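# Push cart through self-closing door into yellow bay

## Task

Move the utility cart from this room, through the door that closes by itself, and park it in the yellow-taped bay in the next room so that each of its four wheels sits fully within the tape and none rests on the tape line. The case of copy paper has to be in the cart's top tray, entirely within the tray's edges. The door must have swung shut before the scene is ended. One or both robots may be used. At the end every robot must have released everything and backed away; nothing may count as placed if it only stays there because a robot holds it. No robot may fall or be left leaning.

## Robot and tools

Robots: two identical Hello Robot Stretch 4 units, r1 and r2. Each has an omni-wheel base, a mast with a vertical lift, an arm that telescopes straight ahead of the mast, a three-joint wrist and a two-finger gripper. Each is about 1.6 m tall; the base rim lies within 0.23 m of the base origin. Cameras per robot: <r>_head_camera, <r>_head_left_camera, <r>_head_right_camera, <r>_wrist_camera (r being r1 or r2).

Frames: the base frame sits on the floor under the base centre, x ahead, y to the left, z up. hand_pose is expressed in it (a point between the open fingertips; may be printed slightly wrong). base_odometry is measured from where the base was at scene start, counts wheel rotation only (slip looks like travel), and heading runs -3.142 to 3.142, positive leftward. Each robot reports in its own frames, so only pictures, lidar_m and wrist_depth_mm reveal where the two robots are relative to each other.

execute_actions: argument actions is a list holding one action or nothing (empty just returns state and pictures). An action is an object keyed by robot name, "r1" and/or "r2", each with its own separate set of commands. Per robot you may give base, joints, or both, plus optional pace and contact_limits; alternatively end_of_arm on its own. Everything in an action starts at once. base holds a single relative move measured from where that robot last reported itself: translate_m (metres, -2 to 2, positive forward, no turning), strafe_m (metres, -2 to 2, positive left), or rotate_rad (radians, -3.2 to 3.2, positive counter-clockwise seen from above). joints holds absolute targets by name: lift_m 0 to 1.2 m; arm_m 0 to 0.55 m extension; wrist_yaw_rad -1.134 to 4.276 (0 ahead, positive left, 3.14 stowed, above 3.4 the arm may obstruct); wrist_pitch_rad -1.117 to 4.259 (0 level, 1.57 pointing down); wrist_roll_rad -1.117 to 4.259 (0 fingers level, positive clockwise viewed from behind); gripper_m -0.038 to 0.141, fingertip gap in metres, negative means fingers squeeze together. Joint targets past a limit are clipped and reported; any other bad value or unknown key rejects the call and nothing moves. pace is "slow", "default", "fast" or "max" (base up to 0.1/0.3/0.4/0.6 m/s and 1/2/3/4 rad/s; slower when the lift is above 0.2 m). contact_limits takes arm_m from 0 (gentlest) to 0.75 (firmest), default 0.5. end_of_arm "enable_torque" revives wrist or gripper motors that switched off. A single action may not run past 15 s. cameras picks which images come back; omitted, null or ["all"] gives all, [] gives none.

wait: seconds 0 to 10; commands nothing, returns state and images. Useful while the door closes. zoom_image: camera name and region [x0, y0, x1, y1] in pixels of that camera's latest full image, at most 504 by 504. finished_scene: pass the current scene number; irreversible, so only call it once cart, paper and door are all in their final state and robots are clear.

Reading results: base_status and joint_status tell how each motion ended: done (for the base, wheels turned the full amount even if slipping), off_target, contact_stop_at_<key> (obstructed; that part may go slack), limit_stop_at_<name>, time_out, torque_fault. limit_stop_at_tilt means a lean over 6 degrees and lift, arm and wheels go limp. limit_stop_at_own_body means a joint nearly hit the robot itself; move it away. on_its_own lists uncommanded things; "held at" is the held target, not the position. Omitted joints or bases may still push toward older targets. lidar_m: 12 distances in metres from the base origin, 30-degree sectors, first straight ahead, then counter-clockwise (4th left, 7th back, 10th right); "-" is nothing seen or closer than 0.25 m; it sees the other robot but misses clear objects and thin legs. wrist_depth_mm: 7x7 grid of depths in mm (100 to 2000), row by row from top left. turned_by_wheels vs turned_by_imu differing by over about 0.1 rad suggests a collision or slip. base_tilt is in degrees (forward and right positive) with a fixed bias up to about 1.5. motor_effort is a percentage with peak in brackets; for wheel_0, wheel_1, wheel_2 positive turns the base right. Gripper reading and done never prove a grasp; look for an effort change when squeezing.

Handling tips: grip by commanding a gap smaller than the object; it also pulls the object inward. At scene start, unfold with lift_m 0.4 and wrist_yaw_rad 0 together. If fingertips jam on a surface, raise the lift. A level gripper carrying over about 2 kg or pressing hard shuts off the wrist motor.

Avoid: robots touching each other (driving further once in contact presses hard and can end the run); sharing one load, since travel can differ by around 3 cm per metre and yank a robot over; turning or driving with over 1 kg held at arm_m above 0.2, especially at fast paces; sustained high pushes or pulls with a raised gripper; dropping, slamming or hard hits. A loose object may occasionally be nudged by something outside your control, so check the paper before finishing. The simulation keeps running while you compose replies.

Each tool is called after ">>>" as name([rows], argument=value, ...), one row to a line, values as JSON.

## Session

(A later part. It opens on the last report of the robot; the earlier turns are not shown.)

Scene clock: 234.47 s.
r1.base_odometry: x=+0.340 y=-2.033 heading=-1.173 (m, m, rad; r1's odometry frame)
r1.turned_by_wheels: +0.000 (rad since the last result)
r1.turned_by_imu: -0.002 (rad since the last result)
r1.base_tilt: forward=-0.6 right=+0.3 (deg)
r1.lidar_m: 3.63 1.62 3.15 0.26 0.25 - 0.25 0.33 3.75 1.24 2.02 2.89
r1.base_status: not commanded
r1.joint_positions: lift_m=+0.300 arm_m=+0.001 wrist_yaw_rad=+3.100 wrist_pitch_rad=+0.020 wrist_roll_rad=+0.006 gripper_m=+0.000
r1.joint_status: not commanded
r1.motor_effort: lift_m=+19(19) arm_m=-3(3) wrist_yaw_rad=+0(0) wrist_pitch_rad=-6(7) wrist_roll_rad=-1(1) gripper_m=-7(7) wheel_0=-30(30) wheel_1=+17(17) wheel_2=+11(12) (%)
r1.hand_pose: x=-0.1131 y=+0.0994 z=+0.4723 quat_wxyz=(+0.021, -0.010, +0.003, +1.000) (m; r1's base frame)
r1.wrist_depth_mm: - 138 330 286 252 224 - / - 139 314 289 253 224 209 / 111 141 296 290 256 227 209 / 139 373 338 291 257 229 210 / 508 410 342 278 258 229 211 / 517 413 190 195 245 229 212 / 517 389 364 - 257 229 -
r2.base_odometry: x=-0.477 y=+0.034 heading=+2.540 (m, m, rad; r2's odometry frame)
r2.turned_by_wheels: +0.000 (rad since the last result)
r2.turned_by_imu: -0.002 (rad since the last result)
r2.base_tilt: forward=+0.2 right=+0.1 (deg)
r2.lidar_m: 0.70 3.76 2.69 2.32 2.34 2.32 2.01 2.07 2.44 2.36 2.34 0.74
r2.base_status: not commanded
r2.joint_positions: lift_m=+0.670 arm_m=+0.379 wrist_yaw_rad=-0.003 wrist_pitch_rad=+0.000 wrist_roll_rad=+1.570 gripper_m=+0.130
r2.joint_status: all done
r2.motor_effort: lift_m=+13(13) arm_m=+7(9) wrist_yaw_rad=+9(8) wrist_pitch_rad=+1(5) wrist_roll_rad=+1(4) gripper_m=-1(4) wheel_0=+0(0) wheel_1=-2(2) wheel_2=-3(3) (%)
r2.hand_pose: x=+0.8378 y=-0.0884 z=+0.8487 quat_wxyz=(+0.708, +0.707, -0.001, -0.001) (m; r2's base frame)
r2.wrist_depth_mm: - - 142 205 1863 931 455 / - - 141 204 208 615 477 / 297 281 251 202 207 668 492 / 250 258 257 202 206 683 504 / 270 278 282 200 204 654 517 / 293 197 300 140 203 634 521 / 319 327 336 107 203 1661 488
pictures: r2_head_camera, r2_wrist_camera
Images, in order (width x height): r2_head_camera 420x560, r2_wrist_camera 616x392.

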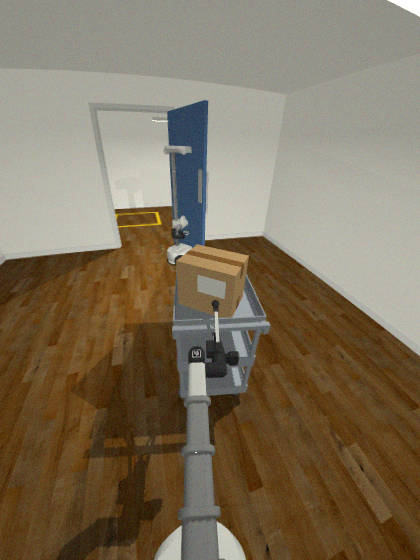

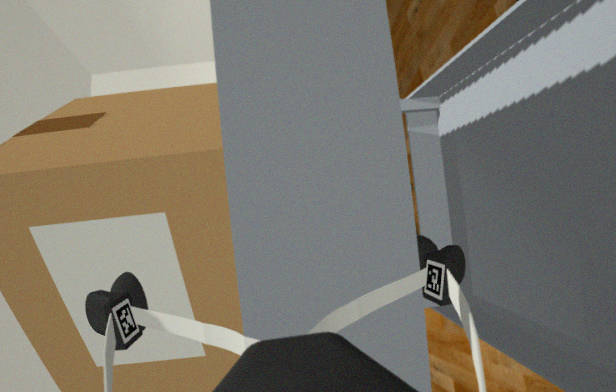

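>>> execute_actions([
  {"r2":{"joints":{"gripper_m":-0.01}}},
], cameras=[])

>>> execute_actions([
  {"r2":{"base":{"strafe_m":-0.15},"pace":"slow"}},
], cameras=["r2_wrist_camera","r2_head_camera"])

Scene clock: 243.33 s.
r1.base_odometry: x=+0.340 y=-2.033 heading=-1.173 (m, m, rad; r1's odometry frame)
r1.turned_by_wheels: +0.000 (rad since the last result)
r1.turned_by_imu: -0.002 (rad since the last result)
r1.base_tilt: forward=-0.6 right=+0.3 (deg)
r1.lidar_m: 3.64 1.66 3.13 0.27 0.25 - 0.25 0.33 3.73 1.24 2.02 2.88
r1.base_status: not commanded
r1.joint_positions: lift_m=+0.300 arm_m=+0.001 wrist_yaw_rad=+3.100 wrist_pitch_rad=+0.020 wrist_roll_rad=+0.006 gripper_m=+0.000
r1.joint_status: not commanded
r1.motor_effort: lift_m=+19(19) arm_m=-3(3) wrist_yaw_rad=+0(0) wrist_pitch_rad=-6(7) wrist_roll_rad=+0(0) gripper_m=-7(7) wheel_0=-30(30) wheel_1=+17(17) wheel_2=+11(12) (%)
r1.hand_pose: x=-0.1131 y=+0.0994 z=+0.4723 quat_wxyz=(+0.021, -0.010, +0.003, +1.000) (m; r1's base frame)
r1.wrist_depth_mm: - 138 329 287 253 224 - / - 139 314 290 254 225 209 / 111 141 296 291 256 227 209 / 140 373 338 293 257 229 209 / 508 410 342 277 257 229 211 / 517 415 190 195 246 229 213 / 517 389 362 - 257 229 -
r2.base_odometry: x=-0.477 y=+0.034 heading=+2.540 (m, m, rad; r2's odometry frame)
r2.turned_by_wheels: +0.000 (rad since the last result)
r2.turned_by_imu: -0.002 (rad since the last result)
r2.base_tilt: forward=+0.4 right=+0.1 (deg)
r2.lidar_m: 0.70 3.77 2.66 2.33 2.32 2.33 2.04 2.07 2.48 2.34 2.35 0.73
r2.base_status: not commanded
r2.joint_positions: lift_m=+0.670 arm_m=+0.380 wrist_yaw_rad=+0.001 wrist_pitch_rad=+0.025 wrist_roll_rad=+1.570 gripper_m=-0.009
r2.joint_status: all done
r2.on_its_own: wrist_pitch_rad is at rest, and its effort (-72) is outside its rest range (-23 to +23)
r2.motor_effort: lift_m=+23(23) arm_m=+0(7) wrist_yaw_rad=-4(14) wrist_pitch_rad=-72(72) wrist_roll_rad=+3(4) gripper_m=-48(54) wheel_0=-5(5) wheel_1=-3(3) wheel_2=+1(3) (%)
r2.hand_pose: x=+0.8395 y=-0.0871 z=+0.8406 quat_wxyz=(+0.707, +0.707, +0.009, -0.008) (m; r2's base frame)
r2.wrist_depth_mm: - - 118 183 1921 517 430 / - 368 117 183 798 574 436 / 254 227 117 182 820 597 449 / 225 231 116 181 809 615 459 / 242 249 116 180 185 627 473 / 262 259 115 179 182 169 462 / 206 231 114 107 - 1537 -
pictures: none
No camera images: the call's "cameras" was empty. Leave "cameras" out to get every camera's image.

Scene clock: 245.97 s.
r1.base_odometry: x=+0.340 y=-2.033 heading=-1.173 (m, m, rad; r1's odometry frame)
r1.turned_by_wheels: +0.000 (rad since the last result)
r1.turned_by_imu: -0.001 (rad since the last result)
r1.base_tilt: forward=-0.6 right=+0.3 (deg)
r1.lidar_m: 3.62 1.66 3.12 0.28 0.25 - 0.25 0.34 3.72 1.22 2.03 2.88
r1.base_status: not commanded
r1.joint_positions: lift_m=+0.300 arm_m=+0.001 wrist_yaw_rad=+3.100 wrist_pitch_rad=+0.020 wrist_roll_rad=+0.006 gripper_m=+0.000
r1.joint_status: not commanded
r1.motor_effort: lift_m=+19(19) arm_m=-3(3) wrist_yaw_rad=+0(0) wrist_pitch_rad=-7(7) wrist_roll_rad=+0(0) gripper_m=-7(8) wheel_0=-30(30) wheel_1=+17(17) wheel_2=+11(11) (%)
r1.hand_pose: x=-0.1131 y=+0.0994 z=+0.4723 quat_wxyz=(+0.021, -0.010, +0.003, +1.000) (m; r1's base frame)
r1.wrist_depth_mm: - 138 332 287 252 224 - / - 138 314 289 255 224 209 / 111 141 296 290 256 228 209 / 140 375 338 293 257 228 209 / 512 410 340 278 258 229 211 / 512 415 190 195 246 229 212 / 517 394 364 - 257 229 -
r2.base_odometry: x=-0.393 y=+0.157 heading=+2.541 (m, m, rad; r2's odometry frame)
r2.turned_by_wheels: +0.002 (rad since the last result)
r2.turned_by_imu: +0.004 (rad since the last result)
r2.base_tilt: forward=+0.3 right=+0.0 (deg)
r2.lidar_m: 0.68 3.83 2.84 2.48 2.49 2.29 1.99 2.04 2.43 2.21 2.19 0.77
r2.base_status: done
r2.joint_positions: lift_m=+0.670 arm_m=+0.380 wrist_yaw_rad=+0.019 wrist_pitch_rad=+0.025 wrist_roll_rad=+1.578 gripper_m=-0.009
r2.joint_status: not commanded
r2.on_its_own: wrist_yaw_rad is at rest, and its effort (-56) is outside its rest range (-13 to +13); wrist_pitch_rad is at rest, and its effort (-71) is outside its rest range (-23 to +23); wrist_roll_rad is at rest, and its effort (-21) is outside its rest range (-13 to +13)
r2.motor_effort: lift_m=+23(24) arm_m=+0(1) wrist_yaw_rad=-56(58) wrist_pitch_rad=-71(74) wrist_roll_rad=-21(21) gripper_m=-48(49) wheel_0=+10(19) wheel_1=+4(8) wheel_2=+6(7) (%)
r2.hand_pose: x=+0.8410 y=-0.0820 z=+0.8406 quat_wxyz=(+0.705, +0.709, +0.015, -0.002) (m; r2's base frame)
r2.wrist_depth_mm: - - 129 196 - 500 424 / - - 126 193 1983 544 433 / 332 279 123 190 820 597 449 / 228 232 121 186 831 615 459 / 238 246 119 182 199 634 469 / 253 254 117 180 182 168 466 / 200 224 115 107 - 615 -
pictures: r2_head_camera, r2_wrist_camera
Images, in order (width x height): r2_head_camera 420x560, r2_wrist_camera 616x392.

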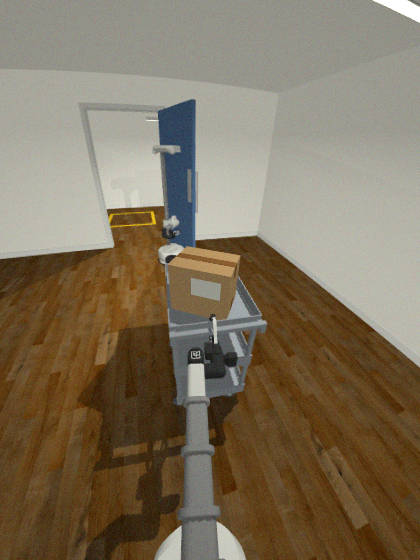

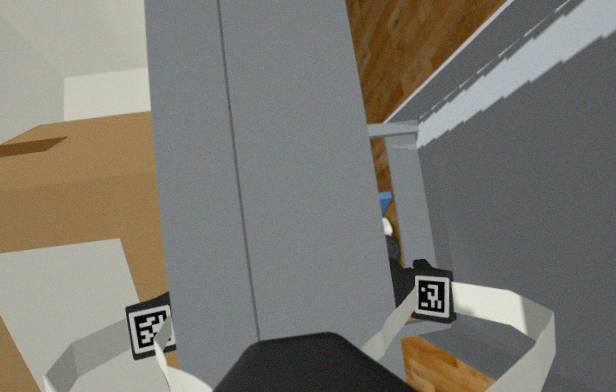

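>>> execute_actions([
  {"r2":{"base":{"strafe_m":-0.12},"joints":{"wrist_pitch_rad":0.08,"wrist_yaw_rad":0.12,"gripper_m":0.01},"pace":"slow"}},
], cameras=["r2_head_camera","r1_head_left_camera"])

Scene clock: 254.77 s.
r1.base_odometry: x=+0.340 y=-2.033 heading=-1.173 (m, m, rad; r1's odometry frame)
r1.turned_by_wheels: +0.000 (rad since the last result)
r1.turned_by_imu: -0.002 (rad since the last result)
r1.base_tilt: forward=-0.6 right=+0.3 (deg)
r1.lidar_m: 3.64 1.68 1.71 0.25 0.25 - 0.25 0.33 3.76 1.23 2.01 2.89
r1.base_status: not commanded
r1.joint_positions: lift_m=+0.300 arm_m=+0.001 wrist_yaw_rad=+3.100 wrist_pitch_rad=+0.020 wrist_roll_rad=+0.006 gripper_m=+0.000
r1.joint_status: not commanded
r1.motor_effort: lift_m=+19(19) arm_m=-3(3) wrist_yaw_rad=+0(0) wrist_pitch_rad=-7(6) wrist_roll_rad=+0(0) gripper_m=-7(10) wheel_0=-30(30) wheel_1=+17(17) wheel_2=+12(11) (%)
r1.hand_pose: x=-0.1131 y=+0.0994 z=+0.4723 quat_wxyz=(+0.021, -0.010, +0.003, +1.000) (m; r1's base frame)
r1.wrist_depth_mm: - 138 330 287 252 224 - / - 139 314 290 254 226 209 / 111 141 296 291 256 227 209 / 139 373 338 291 257 228 210 / 504 410 342 278 257 229 211 / 517 415 190 196 246 229 212 / 512 392 364 - 258 229 -
r2.base_odometry: x=-0.325 y=+0.256 heading=+2.543 (m, m, rad; r2's odometry frame)
r2.turned_by_wheels: +0.002 (rad since the last result)
r2.turned_by_imu: +0.002 (rad since the last result)
r2.base_tilt: forward=+0.3 right=+0.0 (deg)
r2.lidar_m: 0.68 3.88 2.97 2.60 2.55 2.24 1.96 2.00 2.39 2.09 2.10 0.79
r2.base_status: done
r2.joint_positions: lift_m=+0.670 arm_m=+0.380 wrist_yaw_rad=+0.138 wrist_pitch_rad=+0.087 wrist_roll_rad=+1.576 gripper_m=+0.011
r2.joint_status: all done
r2.on_its_own: wrist_yaw_rad is at rest, and its effort (-54) is outside its rest range (-13 to +13); wrist_roll_rad is at rest, and its effort (-16) is outside its rest range (-13 to +13)
r2.motor_effort: lift_m=+24(24) arm_m=+0(0) wrist_yaw_rad=-54(55) wrist_pitch_rad=-22(67) wrist_roll_rad=-16(19) gripper_m=-40(49) wheel_0=+8(16) wheel_1=+2(8) wheel_2=+10(10) (%)
r2.hand_pose: x=+0.8476 y=-0.0469 z=+0.8227 quat_wxyz=(+0.705, +0.705, +0.080, +0.018) (m; r2's base frame)
r2.wrist_depth_mm: - - 193 200 1808 480 410 / - - 142 198 1756 539 418 / 309 267 126 194 809 559 430 / 227 230 124 190 842 574 439 / 237 247 122 188 750 591 449 / 252 172 121 184 189 170 455 / 201 169 118 107 1921 597 469
pictures: r1_head_left_camera, r2_head_camera
Images, in order (width x height): r1_head_left_camera 420x672, r2_head_camera 420x560.

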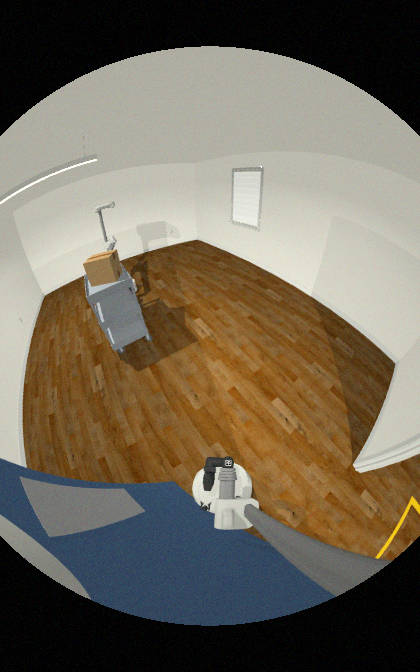

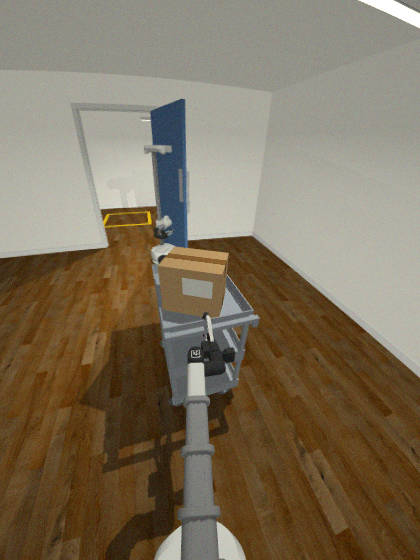

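>>> execute_actions([
  {"r2":{"base":{"strafe_m":-0.15},"joints":{"wrist_yaw_rad":0.4},"pace":"slow"}},
], cameras=["r2_head_camera","r1_head_left_camera"])

Scene clock: 265.13 s.
r1.base_odometry: x=+0.340 y=-2.033 heading=-1.173 (m, m, rad; r1's odometry frame)
r1.turned_by_wheels: +0.000 (rad since the last result)
r1.turned_by_imu: -0.002 (rad since the last result)
r1.base_tilt: forward=-0.6 right=+0.3 (deg)
r1.lidar_m: 3.62 1.68 1.69 0.26 0.25 - 0.25 0.34 3.75 1.21 2.03 2.88
r1.base_status: not commanded
r1.joint_positions: lift_m=+0.300 arm_m=+0.001 wrist_yaw_rad=+3.100 wrist_pitch_rad=+0.020 wrist_roll_rad=+0.006 gripper_m=+0.000
r1.joint_status: not commanded
r1.motor_effort: lift_m=+19(19) arm_m=-3(3) wrist_yaw_rad=+0(0) wrist_pitch_rad=-7(6) wrist_roll_rad=+0(1) gripper_m=-5(6) wheel_0=-30(30) wheel_1=+17(17) wheel_2=+11(11) (%)
r1.hand_pose: x=-0.1131 y=+0.0994 z=+0.4723 quat_wxyz=(+0.021, -0.010, +0.003, +1.000) (m; r1's base frame)
r1.wrist_depth_mm: - 138 330 287 252 224 - / - 139 312 287 254 225 209 / 112 141 297 291 255 227 209 / 140 373 338 293 256 228 210 / 504 410 342 278 258 229 211 / 517 415 190 195 246 229 213 / 517 392 364 - 257 229 -
r2.base_odometry: x=-0.241 y=+0.380 heading=+2.544 (m, m, rad; r2's odometry frame)
r2.turned_by_wheels: +0.001 (rad since the last result)
r2.turned_by_imu: +0.000 (rad since the last result)
r2.base_tilt: forward=+0.2 right=+0.1 (deg)
r2.lidar_m: 0.66 0.69 3.19 2.73 2.76 2.18 1.92 1.98 2.25 1.94 1.95 0.85
r2.base_status: done
r2.joint_positions: lift_m=+0.670 arm_m=+0.380 wrist_yaw_rad=+0.410 wrist_pitch_rad=+0.089 wrist_roll_rad=+1.571 gripper_m=+0.011
r2.joint_status: all done
r2.on_its_own: wrist_yaw_rad is at rest, and its effort (-29) is outside its rest range (-13 to +13); wrist_pitch_rad is at rest, and its effort (-27) is outside its rest range (-23 to +23)
r2.motor_effort: lift_m=+24(24) arm_m=+0(1) wrist_yaw_rad=-29(73) wrist_pitch_rad=-27(28) wrist_roll_rad=+0(29) gripper_m=-41(42) wheel_0=+5(11) wheel_1=+0(2) wheel_2=+9(18) (%)
r2.hand_pose: x=+0.8492 y=+0.0342 z=+0.8220 quat_wxyz=(+0.698, +0.685, +0.175, +0.113) (m; r2's base frame)
r2.wrist_depth_mm: - 116 177 185 1808 492 407 / 364 116 177 185 778 539 413 / 238 220 178 186 831 554 427 / 222 224 119 186 831 569 436 / 241 248 120 187 750 585 445 / 264 170 120 187 191 504 449 / 144 165 120 107 - 991 442
pictures: r1_head_left_camera, r2_head_camera
Images, in order (width x height): r1_head_left_camera 420x672, r2_head_camera 420x560.

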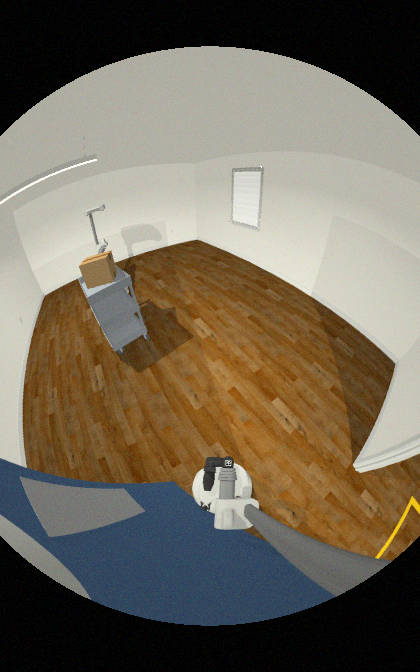

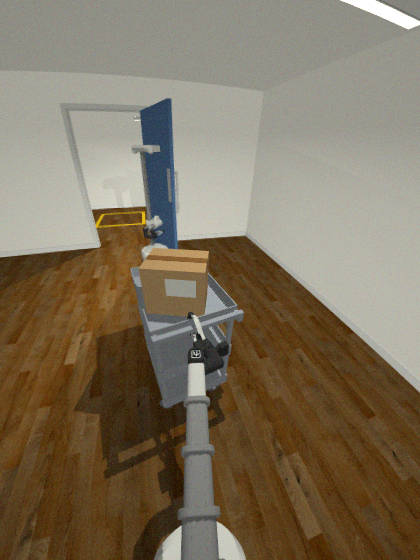

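>>> execute_actions([
  {"r2":{"joints":{"gripper_m":0.13}}},
], cameras=[])

>>> execute_actions([
  {"r2":{"joints":{"arm_m":0.0}}},
], cameras=[])

>>> execute_actions([
  {"r2":{"base":{"rotate_rad":0.4},"joints":{"wrist_yaw_rad":0,"wrist_pitch_rad":0}}},
], cameras=[])

>>> execute_actions([
  {"r2":{"base":{"strafe_m":-0.234}}},
], cameras=["r2_head_camera","r2_wrist_camera"])

Scene clock: 280.70 s.
r1.base_odometry: x=+0.340 y=-2.033 heading=-1.173 (m, m, rad; r1's odometry frame)
r1.turned_by_wheels: +0.000 (rad since the last result)
r1.turned_by_imu: -0.002 (rad since the last result)
r1.base_tilt: forward=-0.5 right=+0.3 (deg)
r1.lidar_m: 3.63 1.66 1.68 0.27 0.25 - 0.25 0.32 3.73 1.22 2.03 2.87
r1.base_status: not commanded
r1.joint_positions: lift_m=+0.300 arm_m=+0.001 wrist_yaw_rad=+3.100 wrist_pitch_rad=+0.020 wrist_roll_rad=+0.006 gripper_m=+0.000
r1.joint_status: not commanded
r1.motor_effort: lift_m=+19(19) arm_m=-3(3) wrist_yaw_rad=+0(0) wrist_pitch_rad=-7(6) wrist_roll_rad=+1(0) gripper_m=-4(6) wheel_0=-29(30) wheel_1=+17(17) wheel_2=+12(12) (%)
r1.hand_pose: x=-0.1131 y=+0.0994 z=+0.4723 quat_wxyz=(+0.021, -0.010, +0.003, +1.000) (m; r1's base frame)
r1.wrist_depth_mm: - 138 329 287 252 224 - / - 138 314 289 254 225 209 / 111 141 296 290 255 227 209 / 139 373 338 291 256 228 210 / 508 410 342 278 257 229 211 / 517 415 190 195 246 229 212 / 517 392 364 - 258 230 -
r2.base_odometry: x=-0.241 y=+0.380 heading=+2.542 (m, m, rad; r2's odometry frame)
r2.turned_by_wheels: -0.002 (rad since the last result)
r2.turned_by_imu: -0.003 (rad since the last result)
r2.base_tilt: forward=+0.2 right=+0.1 (deg)
r2.lidar_m: 0.68 0.68 3.18 2.74 2.76 2.18 1.94 1.95 2.26 1.95 1.93 0.92
r2.base_status: not commanded
r2.joint_positions: lift_m=+0.670 arm_m=+0.380 wrist_yaw_rad=+0.396 wrist_pitch_rad=+0.074 wrist_roll_rad=+1.571 gripper_m=+0.130
r2.joint_status: all done
r2.motor_effort: lift_m=+20(23) arm_m=+1(1) wrist_yaw_rad=+11(29) wrist_pitch_rad=+17(28) wrist_roll_rad=+0(6) gripper_m=+0(40) wheel_0=+0(5) wheel_1=+0(1) wheel_2=-7(8) (%)
r2.hand_pose: x=+0.8500 y=+0.0302 z=+0.8268 quat_wxyz=(+0.698, +0.688, +0.165, +0.113) (m; r2's base frame)
r2.wrist_depth_mm: - - 142 208 1983 500 430 / - - 142 209 788 569 436 / 286 281 143 208 854 591 449 / 244 255 143 208 842 603 459 / 263 274 143 208 224 621 466 / 287 208 143 207 213 597 473 / 314 325 143 107 - 539 459
pictures: none
No camera images: the call's "cameras" was empty. Leave "cameras" out to get every camera's image.

Scene clock: 282.93 s.
r1.base_odometry: x=+0.340 y=-2.033 heading=-1.173 (m, m, rad; r1's odometry frame)
r1.turned_by_wheels: +0.000 (rad since the last result)
r1.turned_by_imu: -0.001 (rad since the last result)
r1.base_tilt: forward=-0.5 right=+0.3 (deg)
r1.lidar_m: 3.61 1.67 1.67 0.25 0.25 - 0.25 0.32 3.74 1.22 2.02 2.88
r1.base_status: not commanded
r1.joint_positions: lift_m=+0.300 arm_m=+0.001 wrist_yaw_rad=+3.100 wrist_pitch_rad=+0.020 wrist_roll_rad=+0.006 gripper_m=+0.000
r1.joint_status: not commanded
r1.motor_effort: lift_m=+19(19) arm_m=-3(3) wrist_yaw_rad=+0(0) wrist_pitch_rad=-7(6) wrist_roll_rad=+1(0) gripper_m=-8(8) wheel_0=-30(30) wheel_1=+17(17) wheel_2=+12(12) (%)
r1.hand_pose: x=-0.1131 y=+0.0994 z=+0.4723 quat_wxyz=(+0.021, -0.010, +0.003, +1.000) (m; r1's base frame)
r1.wrist_depth_mm: - 138 330 287 253 224 - / - 138 314 290 254 225 209 / 111 141 296 291 256 227 209 / 139 373 338 291 258 228 209 / 504 413 340 278 257 229 211 / 512 415 190 195 246 229 212 / 517 392 364 - 257 230 -
r2.base_odometry: x=-0.241 y=+0.380 heading=+2.543 (m, m, rad; r2's odometry frame)
r2.turned_by_wheels: +0.000 (rad since the last result)
r2.turned_by_imu: +0.000 (rad since the last result)
r2.base_tilt: forward=+0.3 right=+0.1 (deg)
r2.lidar_m: 0.70 0.71 3.16 2.73 2.73 2.22 1.92 1.95 2.23 1.93 1.93 0.95
r2.base_status: not commanded
r2.joint_positions: lift_m=+0.670 arm_m=+0.001 wrist_yaw_rad=+0.400 wrist_pitch_rad=+0.082 wrist_roll_rad=+1.571 gripper_m=+0.130
r2.joint_status: all done
r2.motor_effort: lift_m=+20(20) arm_m=-5(7) wrist_yaw_rad=-2(14) wrist_pitch_rad=-8(18) wrist_roll_rad=+0(1) gripper_m=-1(0) wheel_0=-1(2) wheel_1=-1(1) wheel_2=-2(8) (%)
r2.hand_pose: x=+0.4711 y=+0.0315 z=+0.8244 quat_wxyz=(+0.698, +0.687, +0.169, +0.112) (m; r2's base frame)
r2.wrist_depth_mm: - - 544 - 788 891 788 / - 609 549 1205 878 917 809 / - 609 549 - 904 931 809 / - 668 661 1205 946 615 798 / - - 723 585 603 1255 1042 / - 211 - - - 1336 1042 / - - - 107 - 1366 1098
pictures: none
No camera images: the call's "cameras" was empty. Leave "cameras" out to get every camera's image.

Scene clock: 284.10 s.
r1.base_odometry: x=+0.340 y=-2.033 heading=-1.173 (m, m, rad; r1's odometry frame)
r1.turned_by_wheels: +0.000 (rad since the last result)
r1.turned_by_imu: +0.000 (rad since the last result)
r1.base_tilt: forward=-0.6 right=+0.3 (deg)
r1.lidar_m: 3.61 1.67 1.67 0.25 0.25 - 0.25 0.33 3.75 1.22 2.00 2.88
r1.base_status: not commanded
r1.joint_positions: lift_m=+0.300 arm_m=+0.001 wrist_yaw_rad=+3.100 wrist_pitch_rad=+0.020 wrist_roll_rad=+0.006 gripper_m=+0.000
r1.joint_status: not commanded
r1.motor_effort: lift_m=+19(19) arm_m=-3(3) wrist_yaw_rad=+0(1) wrist_pitch_rad=-6(7) wrist_roll_rad=+0(1) gripper_m=-9(7) wheel_0=-30(30) wheel_1=+17(17) wheel_2=+12(11) (%)
r1.hand_pose: x=-0.1131 y=+0.0994 z=+0.4723 quat_wxyz=(+0.021, -0.010, +0.003, +1.000) (m; r1's base frame)
r1.wrist_depth_mm: - 138 329 286 253 224 - / - 139 312 289 254 225 209 / 111 141 297 290 256 227 209 / 140 375 338 291 257 229 210 / 508 410 340 278 257 229 210 / 517 413 189 195 246 230 212 / 517 392 364 - 257 230 -
r2.base_odometry: x=-0.241 y=+0.380 heading=+2.943 (m, m, rad; r2's odometry frame)
r2.turned_by_wheels: +0.400 (rad since the last result)
r2.turned_by_imu: +0.400 (rad since the last result)
r2.base_tilt: forward=+0.2 right=+0.1 (deg)
r2.lidar_m: 0.71 3.38 2.76 2.75 2.38 1.95 1.93 2.21 1.95 1.96 2.17 0.72
r2.base_status: done
r2.joint_positions: lift_m=+0.670 arm_m=+0.001 wrist_yaw_rad=+0.000 wrist_pitch_rad=+0.003 wrist_roll_rad=+1.571 gripper_m=+0.130
r2.joint_status: all done
r2.motor_effort: lift_m=+20(20) arm_m=-4(4) wrist_yaw_rad=-2(7) wrist_pitch_rad=-9(12) wrist_roll_rad=+0(0) gripper_m=-1(1) wheel_0=+0(4) wheel_1=+2(6) wheel_2=+1(6) (%)
r2.hand_pose: x=+0.4608 y=-0.0873 z=+0.8473 quat_wxyz=(+0.707, +0.707, +0.001, -0.001) (m; r2's base frame)
r2.wrist_depth_mm: - - 585 1138 991 569 878 / - 615 615 539 1078 569 878 / - - 661 544 1118 574 878 / - - 723 544 1182 831 1060 / - - - - - 1499 1118 / - 211 - - - 1499 1160 / - - - 107 - 1576 1229
pictures: none
No camera images: the call's "cameras" was empty. Leave "cameras" out to get every camera's image.

Scene clock: 286.20 s.
r1.base_odometry: x=+0.340 y=-2.033 heading=-1.173 (m, m, rad; r1's odometry frame)
r1.turned_by_wheels: +0.000 (rad since the last result)
r1.turned_by_imu: -0.001 (rad since the last result)
r1.base_tilt: forward=-0.6 right=+0.3 (deg)
r1.lidar_m: 3.60 1.66 1.68 0.26 0.25 - 0.25 0.32 3.73 1.23 2.01 2.83
r1.base_status: not commanded
r1.joint_positions: lift_m=+0.300 arm_m=+0.001 wrist_yaw_rad=+3.100 wrist_pitch_rad=+0.020 wrist_roll_rad=+0.006 gripper_m=+0.000
r1.joint_status: not commanded
r1.motor_effort: lift_m=+19(19) arm_m=-3(3) wrist_yaw_rad=+0(0) wrist_pitch_rad=-7(7) wrist_roll_rad=+0(1) gripper_m=-8(7) wheel_0=-30(30) wheel_1=+17(17) wheel_2=+11(12) (%)
r1.hand_pose: x=-0.1131 y=+0.0994 z=+0.4723 quat_wxyz=(+0.021, -0.010, +0.003, +1.000) (m; r1's base frame)
r1.wrist_depth_mm: - 138 330 287 252 224 - / - 139 314 289 254 224 208 / 111 141 297 290 256 227 209 / 139 375 336 293 256 228 210 / 508 413 342 277 258 229 211 / 512 415 190 196 246 229 212 / 512 392 362 - 257 229 -
r2.base_odometry: x=-0.195 y=+0.610 heading=+2.943 (m, m, rad; r2's odometry frame)
r2.turned_by_wheels: +0.000 (rad since the last result)
r2.turned_by_imu: -0.001 (rad since the last result)
r2.base_tilt: forward=+0.3 right=+0.1 (deg)
r2.lidar_m: 0.68 3.69 2.99 2.98 2.42 1.99 1.97 2.12 1.76 1.71 1.90 0.69
r2.base_status: done
r2.joint_positions: lift_m=+0.670 arm_m=+0.001 wrist_yaw_rad=+0.000 wrist_pitch_rad=+0.003 wrist_roll_rad=+1.571 gripper_m=+0.130
r2.joint_status: not commanded
r2.motor_effort: lift_m=+20(20) arm_m=-4(4) wrist_yaw_rad=-2(2) wrist_pitch_rad=-7(8) wrist_roll_rad=+0(0) gripper_m=-1(1) wheel_0=-1(5) wheel_1=+0(11) wheel_2=+1(3) (%)
r2.hand_pose: x=+0.4607 y=-0.0874 z=+0.8473 quat_wxyz=(+0.707, +0.707, +0.001, -0.001) (m; r2's base frame)
r2.wrist_depth_mm: - - - - - 1397 1060 / - - - 544 842 564 820 / - - 750 539 1098 569 891 / - 640 597 539 1182 574 917 / - - 640 544 1138 574 891 / - 211 683 539 - 574 699 / - - - 107 585 1464 1229
pictures: r2_head_camera, r2_wrist_camera
Images, in order (width x height): r2_head_camera 420x560, r2_wrist_camera 616x392.

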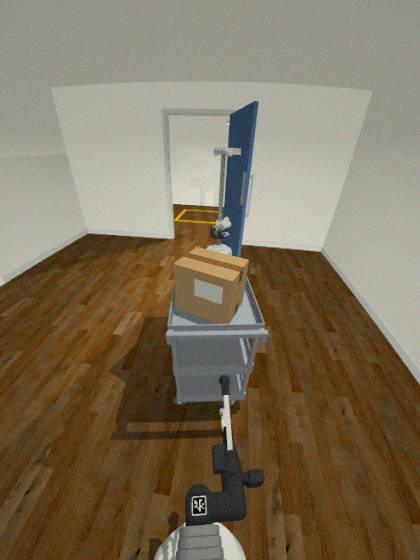

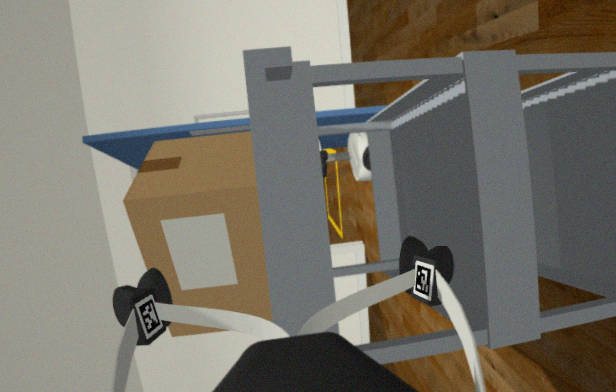

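>>> execute_actions([
  {"r2":{"base":{"translate_m":0.2},"joints":{"arm_m":0.15},"pace":"slow"}},
], cameras=["r2_wrist_camera"])

>>> execute_actions([
  {"r2":{"joints":{"gripper_m":0.01,"wrist_pitch_rad":0.07}}},
], cameras=[])

>>> execute_actions([
  {"r2":{"base":{"strafe_m":-0.12},"joints":{"wrist_yaw_rad":0.25},"pace":"slow"}},
], cameras=["r2_wrist_camera","r2_head_camera"])

Scene clock: 295.47 s.
r1.base_odometry: x=+0.340 y=-2.033 heading=-1.173 (m, m, rad; r1's odometry frame)
r1.turned_by_wheels: +0.000 (rad since the last result)
r1.turned_by_imu: -0.002 (rad since the last result)
r1.base_tilt: forward=-0.6 right=+0.3 (deg)
r1.lidar_m: 3.64 1.67 1.66 0.27 0.25 - 0.25 0.35 3.73 1.25 2.04 2.88
r1.base_status: not commanded
r1.joint_positions: lift_m=+0.300 arm_m=+0.001 wrist_yaw_rad=+3.100 wrist_pitch_rad=+0.020 wrist_roll_rad=+0.006 gripper_m=+0.000
r1.joint_status: not commanded
r1.motor_effort: lift_m=+19(19) arm_m=-3(3) wrist_yaw_rad=+0(0) wrist_pitch_rad=-6(7) wrist_roll_rad=+0(1) gripper_m=-7(8) wheel_0=-30(30) wheel_1=+17(17) wheel_2=+11(11) (%)
r1.hand_pose: x=-0.1131 y=+0.0994 z=+0.4723 quat_wxyz=(+0.021, -0.010, +0.003, +1.000) (m; r1's base frame)
r1.wrist_depth_mm: - 138 329 287 252 224 - / - 138 314 290 254 225 208 / 111 141 296 290 255 227 209 / 139 373 338 291 256 229 210 / 504 413 342 278 257 229 211 / 517 415 190 196 246 229 211 / 521 392 364 - 257 229 -
r2.base_odometry: x=-0.390 y=+0.649 heading=+2.943 (m, m, rad; r2's odometry frame)
r2.turned_by_wheels: +0.000 (rad since the last result)
r2.turned_by_imu: -0.002 (rad since the last result)
r2.base_tilt: forward=+0.1 right=+0.0 (deg)
r2.lidar_m: 0.49 3.61 2.98 2.93 2.67 2.20 2.18 2.20 1.78 1.72 1.96 0.53
r2.base_status: done
r2.joint_positions: lift_m=+0.670 arm_m=+0.149 wrist_yaw_rad=-0.004 wrist_pitch_rad=+0.001 wrist_roll_rad=+1.571 gripper_m=+0.130
r2.joint_status: all done
r2.motor_effort: lift_m=+18(20) arm_m=+7(11) wrist_yaw_rad=+12(16) wrist_pitch_rad=-4(12) wrist_roll_rad=+1(1) gripper_m=+0(1) wheel_0=+4(5) wheel_1=+2(2) wheel_2=-7(7) (%)
r2.hand_pose: x=+0.6078 y=-0.0887 z=+0.8480 quat_wxyz=(+0.707, +0.707, -0.001, -0.002) (m; r2's base frame)
r2.wrist_depth_mm: - - 132 195 991 1281 452 / - - 132 195 199 609 473 / 322 312 133 195 199 668 492 / 241 246 244 195 199 683 504 / 254 263 262 195 200 647 512 / 278 198 287 135 200 634 521 / 306 315 322 107 201 1576 488
pictures: r2_wrist_camera
Images, in order (width x height): r2_wrist_camera 616x392.

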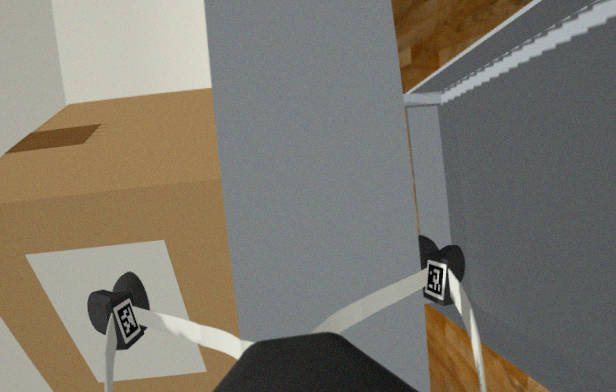

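Scene clock: 297.57 s.
r1.base_odometry: x=+0.340 y=-2.033 heading=-1.173 (m, m, rad; r1's odometry frame)
r1.turned_by_wheels: +0.000 (rad since the last result)
r1.turned_by_imu: -0.001 (rad since the last result)
r1.base_tilt: forward=-0.5 right=+0.3 (deg)
r1.lidar_m: 3.63 1.69 1.67 0.26 0.25 - 0.25 0.35 3.74 1.21 2.01 2.88
r1.base_status: not commanded
r1.joint_positions: lift_m=+0.300 arm_m=+0.001 wrist_yaw_rad=+3.100 wrist_pitch_rad=+0.020 wrist_roll_rad=+0.006 gripper_m=+0.000
r1.joint_status: not commanded
r1.motor_effort: lift_m=+19(19) arm_m=-3(3) wrist_yaw_rad=+0(0) wrist_pitch_rad=-7(7) wrist_roll_rad=+0(1) gripper_m=-9(6) wheel_0=-30(30) wheel_1=+17(17) wheel_2=+12(12) (%)
r1.hand_pose: x=-0.1131 y=+0.0994 z=+0.4723 quat_wxyz=(+0.021, -0.010, +0.003, +1.000) (m; r1's base frame)
r1.wrist_depth_mm: - 138 330 287 253 224 - / - 139 315 290 254 225 208 / 111 141 296 290 255 226 209 / 139 375 336 291 256 228 209 / 508 407 340 277 258 229 211 / 517 415 190 195 246 229 212 / 517 389 362 - 257 229 -
r2.base_odometry: x=-0.391 y=+0.649 heading=+2.943 (m, m, rad; r2's odometry frame)
r2.turned_by_wheels: +0.000 (rad since the last result)
r2.turned_by_imu: +0.000 (rad since the last result)
r2.base_tilt: forward=+0.3 right=+0.0 (deg)
r2.lidar_m: 0.47 0.51 2.98 2.94 2.68 2.19 2.16 2.17 1.75 1.74 1.93 0.51
r2.base_status: not commanded
r2.joint_positions: lift_m=+0.670 arm_m=+0.150 wrist_yaw_rad=+0.004 wrist_pitch_rad=+0.081 wrist_roll_rad=+1.569 gripper_m=+0.011
r2.joint_status: all done
r2.on_its_own: wrist_pitch_rad is at rest, and its effort (-33) is outside its rest range (-23 to +23)
r2.motor_effort: lift_m=+18(19) arm_m=-1(7) wrist_yaw_rad=-12(14) wrist_pitch_rad=-33(44) wrist_roll_rad=+5(4) gripper_m=-44(43) wheel_0=-4(4) wheel_1=-1(2) wheel_2=+5(7) (%)
r2.hand_pose: x=+0.6090 y=-0.0864 z=+0.8248 quat_wxyz=(+0.707, +0.706, +0.030, -0.027) (m; r2's base frame)
r2.wrist_depth_mm: - - 143 180 1863 492 415 / - 343 114 180 741 544 421 / 276 242 115 181 809 559 430 / 216 218 115 181 788 580 442 / 227 235 115 181 215 591 452 / 248 170 115 182 186 162 455 / 143 165 115 107 - 585 459
pictures: none
No camera images: the call's "cameras" was empty. Leave "cameras" out to get every camera's image.

Scene clock: 299.93 s.
r1.base_odometry: x=+0.340 y=-2.033 heading=-1.173 (m, m, rad; r1's odometry frame)
r1.turned_by_wheels: +0.000 (rad since the last result)
r1.turned_by_imu: -0.001 (rad since the last result)
r1.base_tilt: forward=-0.5 right=+0.3 (deg)
r1.lidar_m: 3.60 1.64 1.66 0.27 0.25 - 0.25 0.35 3.74 1.24 2.02 2.86
r1.base_status: not commanded
r1.joint_positions: lift_m=+0.300 arm_m=+0.001 wrist_yaw_rad=+3.100 wrist_pitch_rad=+0.020 wrist_roll_rad=+0.006 gripper_m=+0.000
r1.joint_status: not commanded
r1.motor_effort: lift_m=+19(19) arm_m=-3(3) wrist_yaw_rad=+0(1) wrist_pitch_rad=-7(7) wrist_roll_rad=+0(0) gripper_m=-6(6) wheel_0=-30(30) wheel_1=+17(17) wheel_2=+11(12) (%)
r1.hand_pose: x=-0.1131 y=+0.0994 z=+0.4723 quat_wxyz=(+0.021, -0.010, +0.003, +1.000) (m; r1's base frame)
r1.wrist_depth_mm: - 138 330 289 253 224 - / - 138 314 289 253 225 209 / 111 141 297 291 255 227 208 / 139 373 338 291 257 228 211 / 508 410 340 277 257 228 211 / 512 413 190 195 246 229 212 / 512 392 364 - 257 229 -
r2.base_odometry: x=-0.367 y=+0.767 heading=+2.943 (m, m, rad; r2's odometry frame)
r2.turned_by_wheels: +0.000 (rad since the last result)
r2.turned_by_imu: +0.000 (rad since the last result)
r2.base_tilt: forward=+0.3 right=+0.0 (deg)
r2.lidar_m: 0.46 0.51 3.12 3.06 2.70 2.21 2.21 1.99 1.64 1.61 1.83 0.55
r2.base_status: done
r2.joint_positions: lift_m=+0.670 arm_m=+0.150 wrist_yaw_rad=+0.256 wrist_pitch_rad=+0.081 wrist_roll_rad=+1.568 gripper_m=+0.011
r2.joint_status: all done
r2.on_its_own: wrist_yaw_rad is at rest, and its effort (-18) is outside its rest range (-13 to +13); wrist_pitch_rad is at rest, and its effort (-32) is outside its rest range (-23 to +23)
r2.motor_effort: lift_m=+18(18) arm_m=+1(1) wrist_yaw_rad=-18(88) wrist_pitch_rad=-32(33) wrist_roll_rad=+7(38) gripper_m=-41(43) wheel_0=+2(11) wheel_1=-1(10) wheel_2=+4(14) (%)
r2.hand_pose: x=+0.6211 y=-0.0119 z=+0.8248 quat_wxyz=(+0.705, +0.696, +0.118, +0.062) (m; r2's base frame)
r2.wrist_depth_mm: 1983 1921 157 164 707 530 415 / 303 278 104 168 741 554 424 / 234 216 106 172 759 569 436 / 208 212 109 176 798 580 442 / 232 240 111 180 209 597 452 / 263 173 114 185 190 166 459 / 283 169 115 107 1983 1499 436
pictures: r2_head_camera, r2_wrist_camera
Images, in order (width x height): r2_head_camera 420x560, r2_wrist_camera 616x392.

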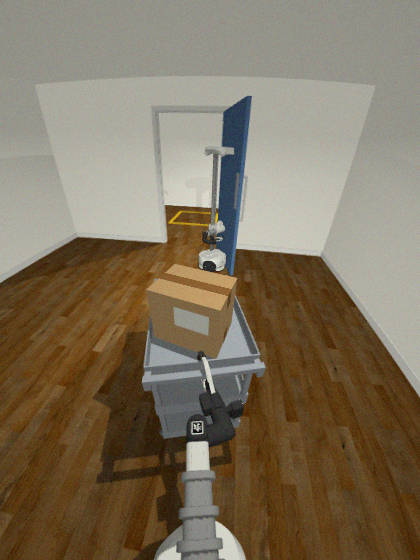

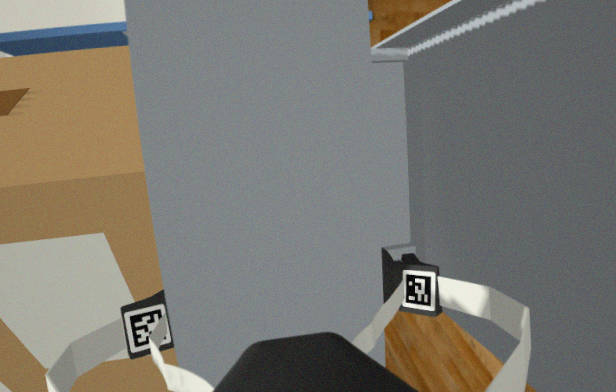

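>>> execute_actions([
  {"r2":{"base":{"translate_m":0.6},"pace":"slow"}},
], cameras=["r2_head_camera","r1_head_left_camera"])

Scene clock: 312.93 s.
torque_fault: r2.wrist_yaw_rad switched itself off since the last result.
r1.base_odometry: x=+0.340 y=-2.033 heading=-1.173 (m, m, rad; r1's odometry frame)
r1.turned_by_wheels: +0.000 (rad since the last result)
r1.turned_by_imu: -0.004 (rad since the last result)
r1.base_tilt: forward=-0.6 right=+0.3 (deg)
r1.lidar_m: 3.64 1.04 1.08 0.27 0.25 - 0.25 0.33 3.76 1.22 1.99 2.87
r1.base_status: not commanded
r1.joint_positions: lift_m=+0.300 arm_m=+0.001 wrist_yaw_rad=+3.100 wrist_pitch_rad=+0.020 wrist_roll_rad=+0.006 gripper_m=+0.000
r1.joint_status: not commanded
r1.motor_effort: lift_m=+19(19) arm_m=-3(3) wrist_yaw_rad=+0(0) wrist_pitch_rad=-7(6) wrist_roll_rad=+0(0) gripper_m=-7(8) wheel_0=-30(30) wheel_1=+17(17) wheel_2=+11(11) (%)
r1.hand_pose: x=-0.1131 y=+0.0994 z=+0.4723 quat_wxyz=(+0.021, -0.010, +0.003, +1.000) (m; r1's base frame)
r1.wrist_depth_mm: - 138 332 286 253 224 - / - 139 314 290 254 225 208 / 111 141 297 289 255 227 208 / 139 375 336 291 257 228 210 / 508 410 342 277 258 229 210 / 517 415 190 195 246 229 213 / 521 392 364 - 257 229 -
r2.base_odometry: x=-0.955 y=+0.886 heading=+2.943 (m, m, rad; r2's odometry frame)
r2.turned_by_wheels: +0.000 (rad since the last result)
r2.turned_by_imu: -0.016 (rad since the last result)
r2.base_tilt: forward=+0.2 right=+0.1 (deg)
r2.lidar_m: 0.54 0.58 2.99 2.97 3.30 2.80 2.77 2.17 1.77 1.72 1.90 0.48
r2.base_status: done
r2.joint_positions: lift_m=+0.670 arm_m=+0.150 wrist_yaw_rad=+0.084 wrist_pitch_rad=+0.081 wrist_roll_rad=+1.564 gripper_m=+0.011
r2.joint_status: not commanded
r2.on_its_own: wrist_yaw_rad is off since a torque_fault, until you send "end_of_arm": "enable_torque" (your +0.250 is given up); wrist_pitch_rad is at rest, and its effort (-32) is outside its rest range (-23 to +23); wrist_roll_rad is at rest, and its effort (+17) is outside its rest range (-13 to +13)
r2.motor_effort: lift_m=+18(18) arm_m=+1(1) wrist_yaw_rad=-2(94) wrist_pitch_rad=-32(33) wrist_roll_rad=+17(46) gripper_m=-39(43) wheel_0=+1(7) wheel_1=+0(5) wheel_2=+0(18) (%)
r2.hand_pose: x=+0.6146 y=-0.0629 z=+0.8249 quat_wxyz=(+0.710, +0.702, +0.058, +0.001) (m; r2's base frame)
r2.wrist_depth_mm: 283 - 144 149 668 535 418 / 240 243 150 155 691 554 424 / 203 205 157 162 723 564 436 / 210 221 161 170 741 580 442 / 244 251 105 178 204 597 455 / 294 178 111 189 193 166 455 / 332 169 114 107 - 1499 424
pictures: r1_head_left_camera, r2_head_camera
Images, in order (width x height): r1_head_left_camera 420x672, r2_head_camera 420x560.

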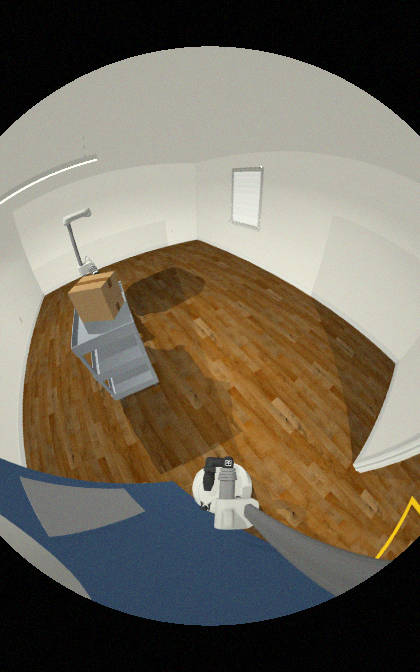

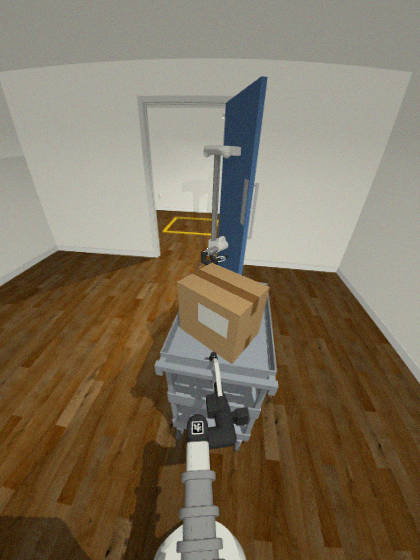

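>>> execute_actions([
  {"r2":{"base":{"strafe_m":-0.3},"pace":"slow"}},
], cameras=["r2_head_camera","r1_head_left_camera"])

Scene clock: 324.00 s.
r1.base_odometry: x=+0.340 y=-2.033 heading=-1.173 (m, m, rad; r1's odometry frame)
r1.turned_by_wheels: +0.000 (rad since the last result)
r1.turned_by_imu: -0.003 (rad since the last result)
r1.base_tilt: forward=-0.6 right=+0.3 (deg)
r1.lidar_m: 3.62 1.06 1.03 0.27 0.25 - 0.25 0.33 3.74 1.23 1.97 2.86
r1.base_status: not commanded
r1.joint_positions: lift_m=+0.300 arm_m=+0.001 wrist_yaw_rad=+3.100 wrist_pitch_rad=+0.020 wrist_roll_rad=+0.006 gripper_m=+0.000
r1.joint_status: not commanded
r1.motor_effort: lift_m=+19(19) arm_m=-3(3) wrist_yaw_rad=+0(0) wrist_pitch_rad=-7(6) wrist_roll_rad=+1(0) gripper_m=-8(7) wheel_0=-30(30) wheel_1=+17(17) wheel_2=+12(12) (%)
r1.hand_pose: x=-0.1131 y=+0.0994 z=+0.4723 quat_wxyz=(+0.021, -0.010, +0.003, +1.000) (m; r1's base frame)
r1.wrist_depth_mm: - 138 330 287 253 224 - / - 138 314 289 254 225 208 / 111 141 296 291 256 227 209 / 139 375 336 293 256 228 210 / 504 410 342 277 257 229 211 / 517 415 190 196 246 229 212 / 512 392 362 - 257 229 -
r2.base_odometry: x=-0.897 y=+1.180 heading=+2.944 (m, m, rad; r2's odometry frame)
r2.turned_by_wheels: +0.000 (rad since the last result)
r2.turned_by_imu: +0.001 (rad since the last result)
r2.base_tilt: forward=+0.2 right=+0.3 (deg)
r2.lidar_m: 0.49 0.51 3.31 3.27 3.50 2.86 2.85 1.79 1.44 1.42 1.61 0.55
r2.base_status: done
r2.joint_positions: lift_m=+0.670 arm_m=+0.150 wrist_yaw_rad=+0.413 wrist_pitch_rad=+0.081 wrist_roll_rad=+1.566 gripper_m=+0.011
r2.joint_status: not commanded
r2.on_its_own: wrist_yaw_rad is off since a torque_fault, until you send "end_of_arm": "enable_torque" (your +0.250 is given up); wrist_pitch_rad is at rest, and its effort (-31) is outside its rest range (-23 to +23); wrist_roll_rad is at rest, and its effort (+14) is outside its rest range (-13 to +13)
r2.motor_effort: lift_m=+18(18) arm_m=+1(1) wrist_yaw_rad=-1(2) wrist_pitch_rad=-31(32) wrist_roll_rad=+14(22) gripper_m=-39(41) wheel_0=+2(13) wheel_1=-2(4) wheel_2=+4(3) (%)
r2.hand_pose: x=+0.6192 y=+0.0354 z=+0.8249 quat_wxyz=(+0.699, +0.684, +0.173, +0.117) (m; r2's base frame)
r2.wrist_depth_mm: 296 297 146 151 715 530 418 / 248 250 152 157 691 549 424 / 208 209 158 163 715 569 433 / 208 219 103 171 750 580 445 / 241 248 106 179 209 597 452 / 289 173 111 187 193 166 459 / 322 169 115 107 - 1499 424
pictures: r1_head_left_camera, r2_head_camera
Images, in order (width x height): r1_head_left_camera 420x672, r2_head_camera 420x560.

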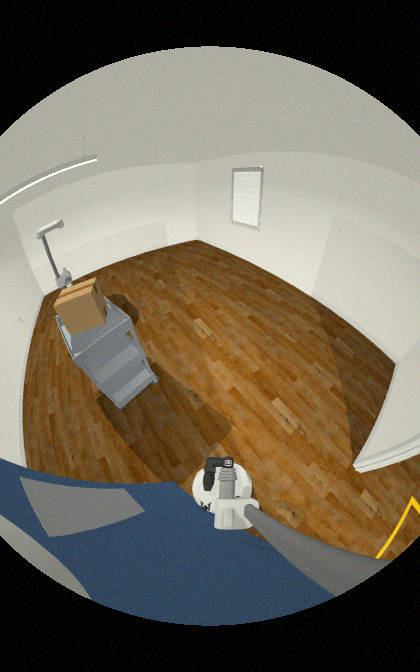

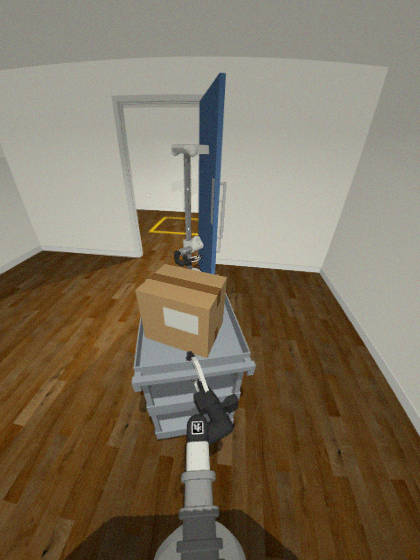

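>>> execute_actions([
  {"r2":{"base":{"translate_m":0.25},"pace":"slow"}},
], cameras=[])

>>> execute_actions([
  {"r2":{"base":{"strafe_m":0.12},"pace":"slow"}},
], cameras=["r2_head_camera","r1_head_left_camera"])

Scene clock: 334.60 s.
r1.base_odometry: x=+0.340 y=-2.033 heading=-1.173 (m, m, rad; r1's odometry frame)
r1.turned_by_wheels: +0.000 (rad since the last result)
r1.turned_by_imu: -0.003 (rad since the last result)
r1.base_tilt: forward=-0.5 right=+0.3 (deg)
r1.lidar_m: 3.63 0.82 0.80 0.27 0.25 - 0.25 0.33 3.75 1.22 2.02 2.86
r1.base_status: not commanded
r1.joint_positions: lift_m=+0.300 arm_m=+0.001 wrist_yaw_rad=+3.100 wrist_pitch_rad=+0.020 wrist_roll_rad=+0.006 gripper_m=+0.000
r1.joint_status: not commanded
r1.motor_effort: lift_m=+19(19) arm_m=-3(3) wrist_yaw_rad=+0(0) wrist_pitch_rad=-7(7) wrist_roll_rad=+0(0) gripper_m=-5(6) wheel_0=-30(30) wheel_1=+17(17) wheel_2=+12(11) (%)
r1.hand_pose: x=-0.1131 y=+0.0994 z=+0.4723 quat_wxyz=(+0.021, -0.010, +0.003, +1.000) (m; r1's base frame)
r1.wrist_depth_mm: - 138 329 287 252 224 - / - 139 314 287 254 224 208 / 111 141 294 290 255 227 208 / 140 373 338 293 257 228 211 / 508 413 340 277 258 229 211 / 517 415 190 195 246 229 213 / 517 392 362 - 257 229 -
r2.base_odometry: x=-1.141 y=+1.229 heading=+2.943 (m, m, rad; r2's odometry frame)
r2.turned_by_wheels: +0.000 (rad since the last result)
r2.turned_by_imu: -0.004 (rad since the last result)
r2.base_tilt: forward=+0.2 right=+0.2 (deg)
r2.lidar_m: 0.47 0.48 3.28 3.23 3.58 3.12 3.08 1.86 1.50 1.47 1.65 0.53
r2.base_status: done
r2.joint_positions: lift_m=+0.670 arm_m=+0.150 wrist_yaw_rad=+0.112 wrist_pitch_rad=+0.080 wrist_roll_rad=+1.576 gripper_m=+0.011
r2.joint_status: not commanded
r2.on_its_own: wrist_yaw_rad is off since a torque_fault, until you send "end_of_arm": "enable_torque" (your +0.250 is given up); wrist_pitch_rad is at rest, and its effort (-29) is outside its rest range (-23 to +23); wrist_roll_rad is at rest, and its effort (-15) is outside its rest range (-13 to +13)
r2.motor_effort: lift_m=+18(18) arm_m=+1(1) wrist_yaw_rad=-1(2) wrist_pitch_rad=-29(31) wrist_roll_rad=-15(15) gripper_m=-35(39) wheel_0=+1(7) wheel_1=+2(8) wheel_2=-6(12) (%)
r2.hand_pose: x=+0.6163 y=-0.0547 z=+0.8253 quat_wxyz=(+0.705, +0.706, +0.068, +0.011) (m; r2's base frame)
r2.wrist_depth_mm: 1983 1983 181 189 1863 484 413 / - 399 121 188 820 544 421 / 306 277 121 187 820 569 430 / 220 225 120 186 809 585 442 / 229 237 119 185 219 597 452 / 247 174 119 184 189 167 462 / 258 169 117 107 - 574 466
pictures: none
No camera images: the call's "cameras" was empty. Leave "cameras" out to get every camera's image.

Scene clock: 336.93 s.
r1.base_odometry: x=+0.340 y=-2.033 heading=-1.173 (m, m, rad; r1's odometry frame)
r1.turned_by_wheels: +0.000 (rad since the last result)
r1.turned_by_imu: -0.001 (rad since the last result)
r1.base_tilt: forward=-0.5 right=+0.3 (deg)
r1.lidar_m: 3.65 0.82 0.81 0.26 0.25 - 0.25 0.35 3.74 1.24 2.03 2.86
r1.base_status: not commanded
r1.joint_positions: lift_m=+0.300 arm_m=+0.001 wrist_yaw_rad=+3.100 wrist_pitch_rad=+0.020 wrist_roll_rad=+0.006 gripper_m=+0.000
r1.joint_status: not commanded
r1.motor_effort: lift_m=+19(19) arm_m=-3(3) wrist_yaw_rad=+0(0) wrist_pitch_rad=-7(7) wrist_roll_rad=+1(0) gripper_m=-8(8) wheel_0=-30(30) wheel_1=+17(17) wheel_2=+12(11) (%)
r1.hand_pose: x=-0.1131 y=+0.0994 z=+0.4723 quat_wxyz=(+0.021, -0.010, +0.003, +1.000) (m; r1's base frame)
r1.wrist_depth_mm: - 138 330 287 252 224 - / - 139 314 290 254 225 208 / 111 141 297 290 255 227 208 / 140 375 338 293 257 229 210 / 508 413 340 278 258 229 210 / 517 415 190 195 247 229 212 / 517 394 364 - 258 229 -
r2.base_odometry: x=-1.165 y=+1.112 heading=+2.943 (m, m, rad; r2's odometry frame)
r2.turned_by_wheels: -0.001 (rad since the last result)
r2.turned_by_imu: -0.002 (rad since the last result)
r2.base_tilt: forward=+0.2 right=+0.2 (deg)
r2.lidar_m: 0.48 2.99 3.15 3.11 3.44 3.11 3.07 1.99 1.63 1.59 1.81 0.50
r2.base_status: done
r2.joint_positions: lift_m=+0.670 arm_m=+0.150 wrist_yaw_rad=-0.082 wrist_pitch_rad=+0.082 wrist_roll_rad=+1.574 gripper_m=+0.011
r2.joint_status: not commanded
r2.on_its_own: wrist_yaw_rad is off since a torque_fault, until you send "end_of_arm": "enable_torque" (your +0.250 is given up); wrist_pitch_rad is at rest, and its effort (-35) is outside its rest range (-23 to +23)
r2.motor_effort: lift_m=+18(18) arm_m=+1(1) wrist_yaw_rad=-2(2) wrist_pitch_rad=-35(35) wrist_roll_rad=-9(15) gripper_m=-37(39) wheel_0=-5(12) wheel_1=+0(6) wheel_2=-2(4) (%)
r2.hand_pose: x=+0.6001 y=-0.1107 z=+0.8246 quat_wxyz=(+0.704, +0.708, +0.000, -0.058) (m; r2's base frame)
r2.wrist_depth_mm: - - 193 200 1863 480 402 / - - 129 198 1921 521 418 / 343 304 128 195 820 564 433 / 225 232 126 192 842 580 439 / 233 242 124 190 209 591 449 / 249 177 122 187 191 167 459 / 256 276 120 107 1921 585 473
pictures: r1_head_left_camera, r2_head_camera
Images, in order (width x height): r1_head_left_camera 420x672, r2_head_camera 420x560.

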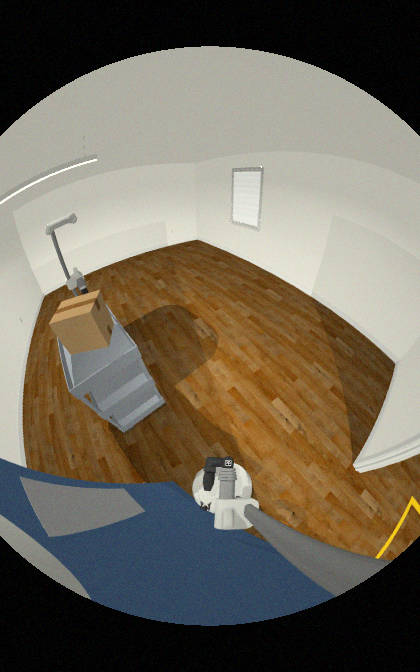

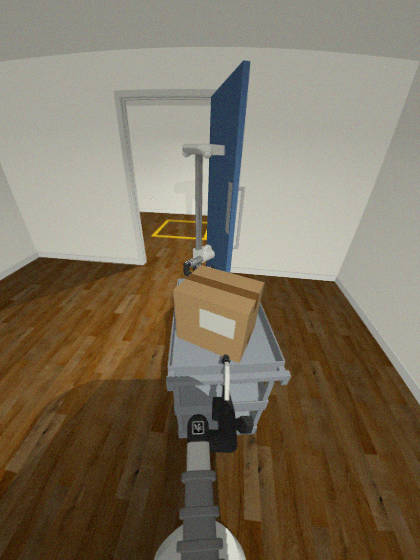

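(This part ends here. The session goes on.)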